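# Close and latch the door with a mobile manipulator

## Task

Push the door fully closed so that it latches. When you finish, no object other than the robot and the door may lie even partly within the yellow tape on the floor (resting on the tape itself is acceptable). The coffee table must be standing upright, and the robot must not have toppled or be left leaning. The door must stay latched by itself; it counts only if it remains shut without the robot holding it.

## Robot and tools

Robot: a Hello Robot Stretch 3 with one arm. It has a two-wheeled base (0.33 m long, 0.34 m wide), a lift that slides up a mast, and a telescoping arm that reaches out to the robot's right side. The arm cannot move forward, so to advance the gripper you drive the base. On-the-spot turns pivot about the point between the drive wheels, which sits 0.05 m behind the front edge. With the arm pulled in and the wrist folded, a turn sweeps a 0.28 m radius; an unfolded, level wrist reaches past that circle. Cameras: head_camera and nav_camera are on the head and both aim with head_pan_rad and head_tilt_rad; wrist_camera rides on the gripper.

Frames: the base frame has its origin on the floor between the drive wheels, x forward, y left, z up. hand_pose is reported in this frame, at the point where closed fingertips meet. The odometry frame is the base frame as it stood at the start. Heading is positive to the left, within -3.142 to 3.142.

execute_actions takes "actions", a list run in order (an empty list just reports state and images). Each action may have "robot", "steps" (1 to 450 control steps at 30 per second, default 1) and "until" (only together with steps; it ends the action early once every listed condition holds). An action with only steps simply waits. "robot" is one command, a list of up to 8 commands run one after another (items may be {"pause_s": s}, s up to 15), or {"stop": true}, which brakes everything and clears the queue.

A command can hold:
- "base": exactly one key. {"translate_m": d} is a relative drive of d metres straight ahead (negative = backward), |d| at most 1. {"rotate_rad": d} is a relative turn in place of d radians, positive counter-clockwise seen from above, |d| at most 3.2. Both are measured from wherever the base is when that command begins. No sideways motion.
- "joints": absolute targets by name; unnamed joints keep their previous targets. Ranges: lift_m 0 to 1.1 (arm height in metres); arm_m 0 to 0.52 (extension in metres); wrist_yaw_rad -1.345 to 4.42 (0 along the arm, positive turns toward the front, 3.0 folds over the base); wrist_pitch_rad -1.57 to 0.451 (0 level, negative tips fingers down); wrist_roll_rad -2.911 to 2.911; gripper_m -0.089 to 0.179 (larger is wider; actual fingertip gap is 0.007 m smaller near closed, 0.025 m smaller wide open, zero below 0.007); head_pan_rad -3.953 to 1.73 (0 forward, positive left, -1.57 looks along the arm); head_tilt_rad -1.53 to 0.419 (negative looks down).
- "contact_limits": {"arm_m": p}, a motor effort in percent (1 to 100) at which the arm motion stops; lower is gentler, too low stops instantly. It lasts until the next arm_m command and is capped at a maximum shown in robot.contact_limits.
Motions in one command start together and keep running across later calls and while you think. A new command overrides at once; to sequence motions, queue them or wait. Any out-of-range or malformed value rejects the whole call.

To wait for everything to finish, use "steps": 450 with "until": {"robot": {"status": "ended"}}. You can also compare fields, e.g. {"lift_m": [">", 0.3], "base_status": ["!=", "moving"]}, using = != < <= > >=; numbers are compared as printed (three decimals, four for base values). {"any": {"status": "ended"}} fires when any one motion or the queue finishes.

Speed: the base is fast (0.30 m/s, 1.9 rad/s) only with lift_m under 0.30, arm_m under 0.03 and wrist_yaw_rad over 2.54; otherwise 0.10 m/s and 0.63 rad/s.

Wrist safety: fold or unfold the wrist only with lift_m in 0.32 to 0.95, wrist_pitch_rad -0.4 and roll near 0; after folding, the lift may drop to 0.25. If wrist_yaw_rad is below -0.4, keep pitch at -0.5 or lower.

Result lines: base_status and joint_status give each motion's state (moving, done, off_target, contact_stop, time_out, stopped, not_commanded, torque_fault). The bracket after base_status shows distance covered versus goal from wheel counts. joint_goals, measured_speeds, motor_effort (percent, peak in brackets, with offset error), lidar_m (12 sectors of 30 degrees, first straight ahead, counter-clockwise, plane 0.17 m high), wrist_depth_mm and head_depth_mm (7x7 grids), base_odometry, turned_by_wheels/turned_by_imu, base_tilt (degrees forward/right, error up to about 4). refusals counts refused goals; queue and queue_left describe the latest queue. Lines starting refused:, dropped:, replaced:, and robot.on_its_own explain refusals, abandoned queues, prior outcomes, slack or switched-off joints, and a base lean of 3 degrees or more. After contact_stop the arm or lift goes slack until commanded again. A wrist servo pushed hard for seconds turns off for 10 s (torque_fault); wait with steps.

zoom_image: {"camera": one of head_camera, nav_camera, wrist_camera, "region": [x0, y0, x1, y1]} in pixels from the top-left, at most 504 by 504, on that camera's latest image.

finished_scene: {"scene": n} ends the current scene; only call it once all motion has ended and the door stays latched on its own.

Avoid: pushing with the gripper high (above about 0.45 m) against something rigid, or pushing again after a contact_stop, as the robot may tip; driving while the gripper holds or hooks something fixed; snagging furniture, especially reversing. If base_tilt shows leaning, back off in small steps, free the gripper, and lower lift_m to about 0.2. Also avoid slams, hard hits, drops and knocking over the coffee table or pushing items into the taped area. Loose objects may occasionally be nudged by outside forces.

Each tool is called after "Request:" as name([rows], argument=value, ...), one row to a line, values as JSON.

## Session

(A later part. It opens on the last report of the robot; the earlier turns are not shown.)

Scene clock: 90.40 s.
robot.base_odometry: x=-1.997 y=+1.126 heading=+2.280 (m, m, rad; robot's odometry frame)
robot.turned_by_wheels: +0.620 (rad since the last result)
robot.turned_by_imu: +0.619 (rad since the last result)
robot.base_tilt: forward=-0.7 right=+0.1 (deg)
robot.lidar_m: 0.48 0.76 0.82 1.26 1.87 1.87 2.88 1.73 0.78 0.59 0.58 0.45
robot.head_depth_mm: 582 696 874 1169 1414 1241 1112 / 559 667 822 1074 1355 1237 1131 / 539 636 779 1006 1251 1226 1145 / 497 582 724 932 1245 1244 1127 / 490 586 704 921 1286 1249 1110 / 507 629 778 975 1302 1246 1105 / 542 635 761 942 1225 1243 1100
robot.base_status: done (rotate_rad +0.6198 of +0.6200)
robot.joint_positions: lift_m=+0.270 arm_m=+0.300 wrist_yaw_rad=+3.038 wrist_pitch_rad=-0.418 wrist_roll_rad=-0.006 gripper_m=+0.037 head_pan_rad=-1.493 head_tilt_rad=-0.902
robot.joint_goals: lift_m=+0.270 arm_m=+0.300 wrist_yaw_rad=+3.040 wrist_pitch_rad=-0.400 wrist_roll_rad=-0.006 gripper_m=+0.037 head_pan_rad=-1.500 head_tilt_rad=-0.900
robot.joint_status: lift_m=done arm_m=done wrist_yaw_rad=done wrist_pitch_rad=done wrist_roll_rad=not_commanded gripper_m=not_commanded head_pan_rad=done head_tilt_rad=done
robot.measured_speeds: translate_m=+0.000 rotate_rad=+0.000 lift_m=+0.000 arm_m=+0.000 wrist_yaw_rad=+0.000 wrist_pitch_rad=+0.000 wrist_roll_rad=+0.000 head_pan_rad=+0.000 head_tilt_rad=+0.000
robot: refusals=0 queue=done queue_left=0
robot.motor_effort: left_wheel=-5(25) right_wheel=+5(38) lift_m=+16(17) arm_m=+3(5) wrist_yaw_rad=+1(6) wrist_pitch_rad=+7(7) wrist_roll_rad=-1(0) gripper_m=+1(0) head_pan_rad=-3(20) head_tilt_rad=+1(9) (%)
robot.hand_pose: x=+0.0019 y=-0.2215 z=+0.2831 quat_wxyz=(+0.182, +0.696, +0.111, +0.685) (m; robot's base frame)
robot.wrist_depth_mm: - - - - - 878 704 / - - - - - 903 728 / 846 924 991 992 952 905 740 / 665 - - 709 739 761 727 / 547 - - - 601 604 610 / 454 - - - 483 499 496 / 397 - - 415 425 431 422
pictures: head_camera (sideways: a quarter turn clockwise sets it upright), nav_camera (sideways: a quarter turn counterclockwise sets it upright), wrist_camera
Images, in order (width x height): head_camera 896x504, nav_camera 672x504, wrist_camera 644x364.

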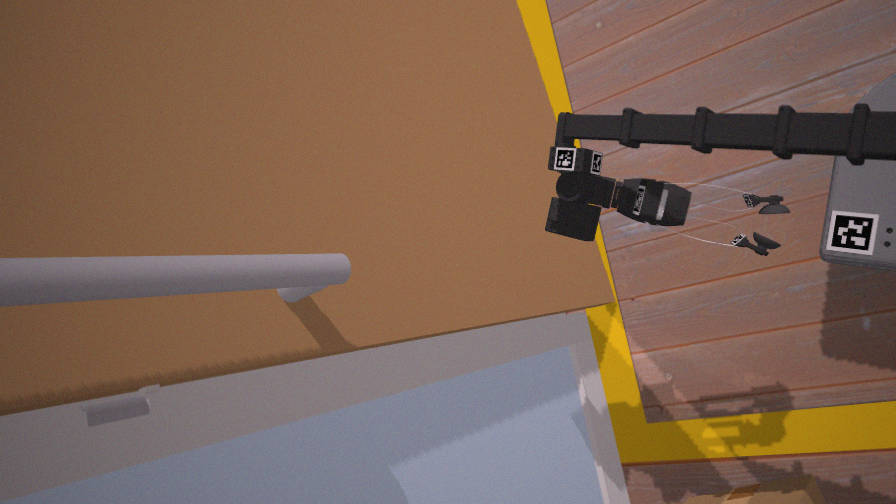

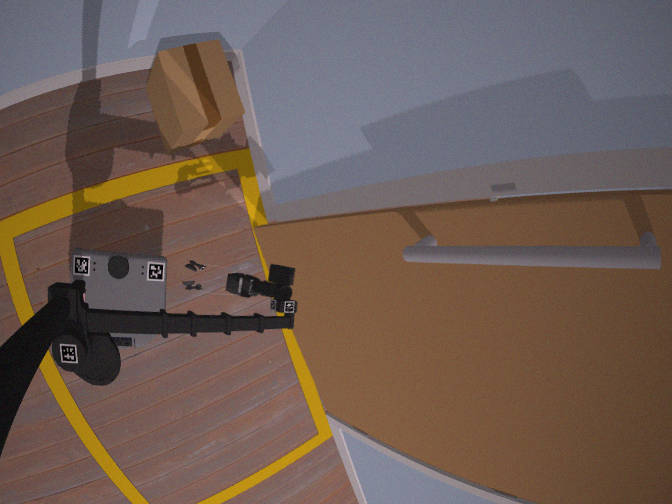

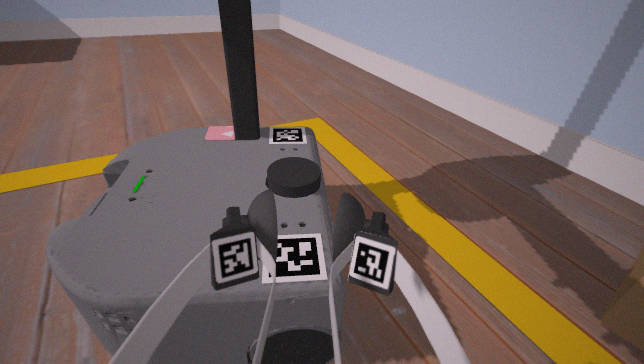

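Request:
execute_actions([
  {"robot": {"base": {"rotate_rad": 0.1}, "joints": {"arm_m": 0.52}}, "steps": 200, "until": {"robot": {"status": "ended"}}},
])

Scene clock: 93.33 s.
robot.base_odometry: x=-1.997 y=+1.126 heading=+2.379 (m, m, rad; robot's odometry frame)
robot.turned_by_wheels: +0.100 (rad since the last result)
robot.turned_by_imu: +0.094 (rad since the last result)
robot.base_tilt: forward=-1.0 right=+0.0 (deg)
robot.lidar_m: 0.53 0.76 0.86 1.44 1.86 1.87 2.89 1.42 0.79 0.67 0.65 0.45
robot.head_depth_mm: 614 729 891 1145 1383 1243 1103 / 603 716 876 1103 1385 1243 1120 / 593 702 851 1031 1369 1237 1143 / 556 648 827 1049 1378 1248 1136 / 575 672 797 1010 1345 1248 1114 / 555 657 795 994 1320 1243 1114 / 557 649 778 967 1275 1211 1095
robot.base_status: done (rotate_rad +0.0997 of +0.1000)
robot.joint_positions: lift_m=+0.270 arm_m=+0.478 wrist_yaw_rad=+3.115 wrist_pitch_rad=-0.419 wrist_roll_rad=-0.005 gripper_m=+0.037 head_pan_rad=-1.494 head_tilt_rad=-0.900
robot.joint_goals: lift_m=+0.270 arm_m=+0.479 wrist_yaw_rad=+3.040 wrist_pitch_rad=-0.400 wrist_roll_rad=-0.005 gripper_m=+0.037 head_pan_rad=-1.500 head_tilt_rad=-0.900
robot.joint_status: lift_m=done arm_m=contact_stop wrist_yaw_rad=done wrist_pitch_rad=done wrist_roll_rad=not_commanded gripper_m=not_commanded head_pan_rad=done head_tilt_rad=done
robot.measured_speeds: translate_m=+0.001 rotate_rad=-0.002 lift_m=+0.000 arm_m=-0.024 wrist_yaw_rad=-0.220 wrist_pitch_rad=+0.000 wrist_roll_rad=+0.000 head_pan_rad=+0.000 head_tilt_rad=+0.000
robot: refusals=0 queue=dropped queue_left=0
robot.on_its_own: arm_m is slack since a contact_stop, until your next command for it (your +0.520 is given up)
robot.motor_effort: left_wheel=-6(19) right_wheel=+10(19) lift_m=+18(18) arm_m=+19(33) wrist_yaw_rad=-44(57) wrist_pitch_rad=+8(8) wrist_roll_rad=-1(1) gripper_m=+0(1) head_pan_rad=-3(3) head_tilt_rad=+0(0) (%)
robot.hand_pose: x=-0.0152 y=-0.3992 z=+0.2827 quat_wxyz=(+0.156, +0.692, +0.138, +0.691) (m; robot's base frame)
robot.wrist_depth_mm: - - - - - - 805 / - - - - - - 799 / 852 864 - 932 981 987 833 / 668 671 - - 727 747 727 / 548 552 - - 601 595 474 / 462 468 460 482 481 500 484 / 399 401 411 411 421 425 432
pictures: head_camera (sideways: a quarter turn clockwise sets it upright), nav_camera (sideways: a quarter turn counterclockwise sets it upright), wrist_camera
Images, in order (width x height): head_camera 896x504, nav_camera 672x504, wrist_camera 644x364.

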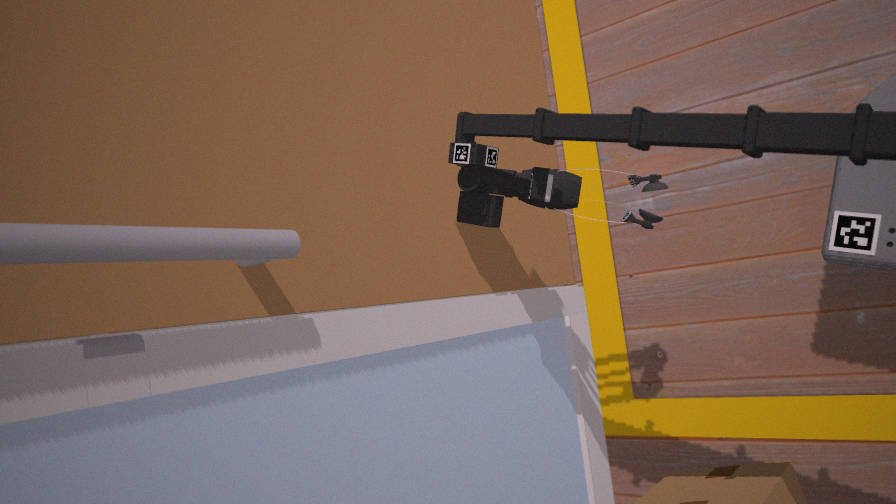

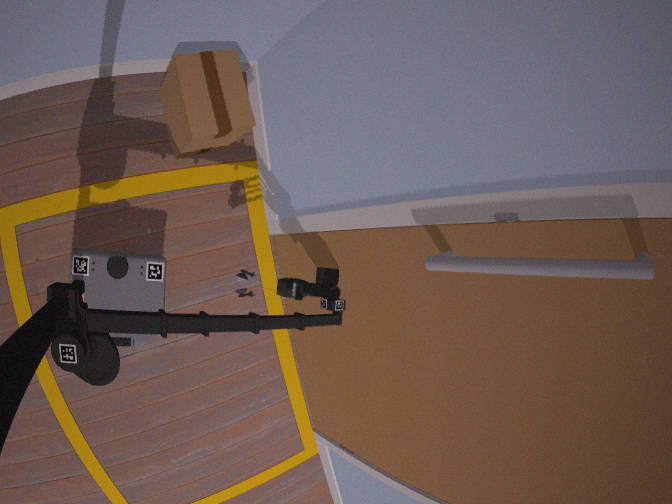

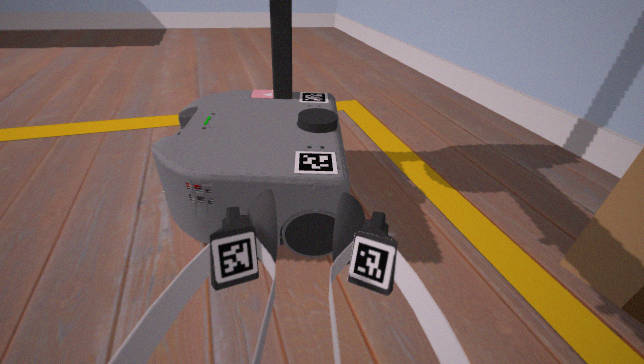

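Request:
execute_actions([
  {"robot": {"joints": {"arm_m": 0.42}}, "steps": 60, "until": {"robot": {"status": "ended"}}},
])

Request:
zoom_image(camera="head_camera", region=[400, 180, 700, 400])

Request:
zoom_image(camera="head_camera", region=[0, 250, 340, 450])

Scene clock: 96.20 s.
robot.base_odometry: x=-1.997 y=+1.126 heading=+2.380 (m, m, rad; robot's odometry frame)
robot.turned_by_wheels: +0.000 (rad since the last result)
robot.turned_by_imu: +0.001 (rad since the last result)
robot.base_tilt: forward=-1.0 right=+0.1 (deg)
robot.lidar_m: 0.53 0.76 0.86 1.44 1.87 1.87 2.89 1.42 0.79 0.67 0.65 0.45
robot.head_depth_mm: 612 728 887 1150 1384 1247 1102 / 603 714 869 1112 1385 1243 1122 / 593 698 850 1053 1357 1239 1147 / 556 648 829 1048 1355 1250 1131 / 575 668 794 1006 1335 1243 1115 / 554 654 793 988 1321 1242 1115 / 556 645 777 966 1281 1203 1093
robot.base_status: done (rotate_rad +0.1000 of +0.1000)
robot.joint_positions: lift_m=+0.270 arm_m=+0.420 wrist_yaw_rad=+3.042 wrist_pitch_rad=-0.419 wrist_roll_rad=-0.005 gripper_m=+0.037 head_pan_rad=-1.494 head_tilt_rad=-0.900
robot.joint_goals: lift_m=+0.270 arm_m=+0.420 wrist_yaw_rad=+3.040 wrist_pitch_rad=-0.400 wrist_roll_rad=-0.005 gripper_m=+0.037 head_pan_rad=-1.500 head_tilt_rad=-0.900
robot.joint_status: lift_m=done arm_m=done wrist_yaw_rad=done wrist_pitch_rad=done wrist_roll_rad=not_commanded gripper_m=not_commanded head_pan_rad=done head_tilt_rad=done
robot.measured_speeds: translate_m=+0.000 rotate_rad=+0.000 lift_m=+0.000 arm_m=+0.000 wrist_yaw_rad=+0.000 wrist_pitch_rad=+0.000 wrist_roll_rad=+0.000 head_pan_rad=+0.000 head_tilt_rad=+0.000
robot: refusals=0 queue=done queue_left=0
robot.motor_effort: left_wheel=+0(11) right_wheel=+1(8) lift_m=+18(18) arm_m=-3(17) wrist_yaw_rad=-1(40) wrist_pitch_rad=+8(8) wrist_roll_rad=-1(1) gripper_m=+0(1) head_pan_rad=-2(3) head_tilt_rad=-1(1) (%)
robot.hand_pose: x=+0.0011 y=-0.3421 z=+0.2827 quat_wxyz=(+0.182, +0.696, +0.113, +0.685) (m; robot's base frame)
robot.wrist_depth_mm: - - - - - 958 742 / - - - - - 979 754 / 844 925 - 927 961 921 775 / 658 - - 701 723 753 733 / 541 549 - - 596 602 444 / 457 464 457 466 487 499 465 / 394 405 411 416 421 426 433
pictures: head_camera (sideways: a quarter turn clockwise sets it upright), nav_camera (sideways: a quarter turn counterclockwise sets it upright), wrist_camera
Images, in order (width x height): head_camera 896x504, nav_camera 672x504, wrist_camera 644x364.

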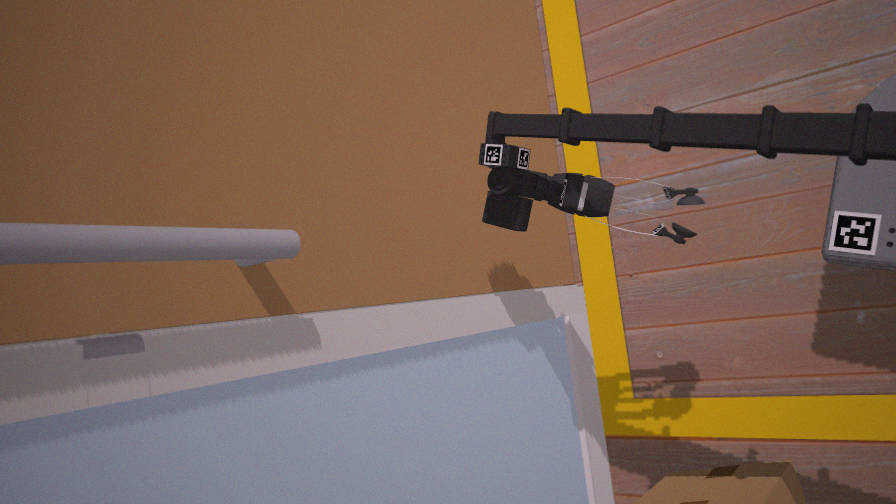

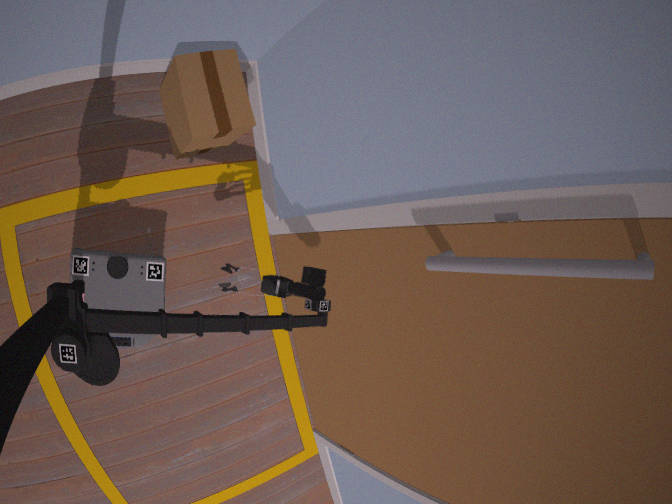

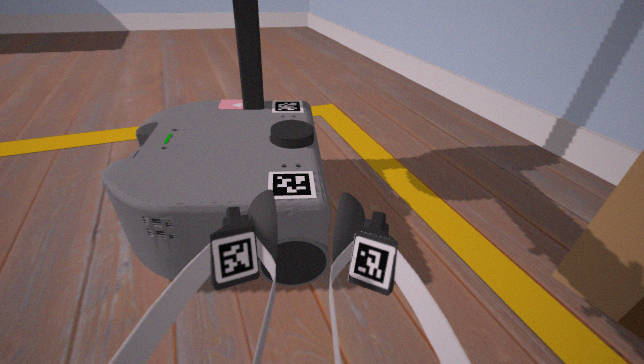

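Region (400, 180, 700, 400) of head_camera's 896x504 image, scaled by 1.680, with more detail than that image has; it fills the top 370 rows of this view, and the rest is white.

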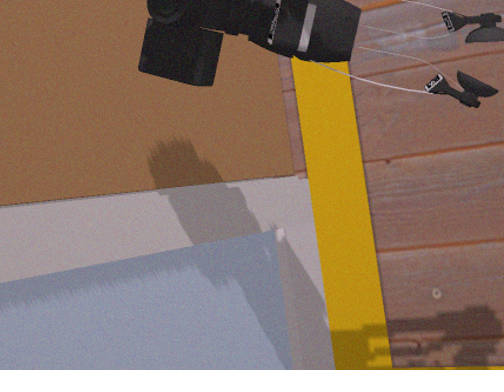

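Region (0, 250, 340, 450) of head_camera's 896x504 image, scaled by 1.482, with more detail than that image has; it fills the top 296 rows of this view, and the rest is white.

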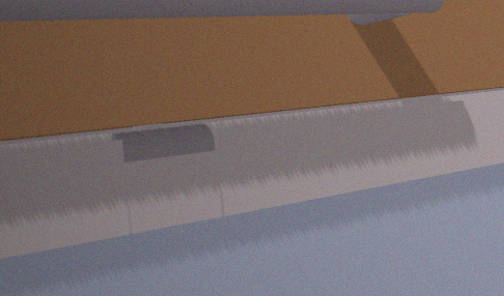

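Request:
zoom_image(camera="head_camera", region=[480, 0, 660, 320])

Request:
zoom_image(camera="nav_camera", region=[230, 180, 400, 504])

Region (480, 0, 660, 320) of head_camera's 896x504 image, scaled by 1.575, with more detail than that image has; it fills the left 284 columns of this view, and the rest is white.

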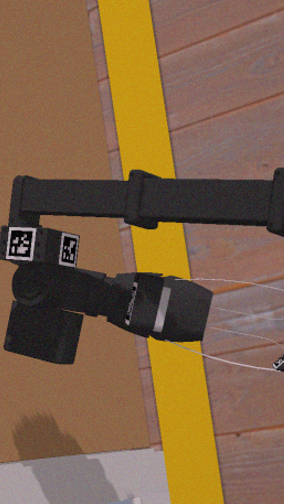

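Region (230, 180, 400, 504) of nav_camera's 672x504 image, scaled by 1.556, with more detail than that image has; it fills the left 264 columns of this view, and the rest is white.

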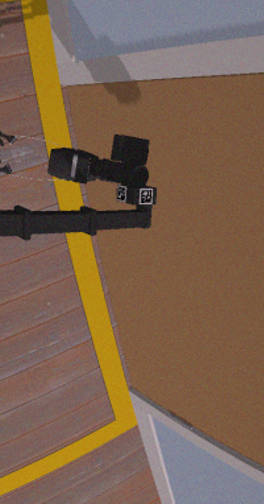

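The gap between the door and the tape is even along its whole length. The door is fully shut and stayed put after I pulled the arm back, and the box is outside the tape.

Request:
finished_scene(scene=2)

The scene is finished: the task was done.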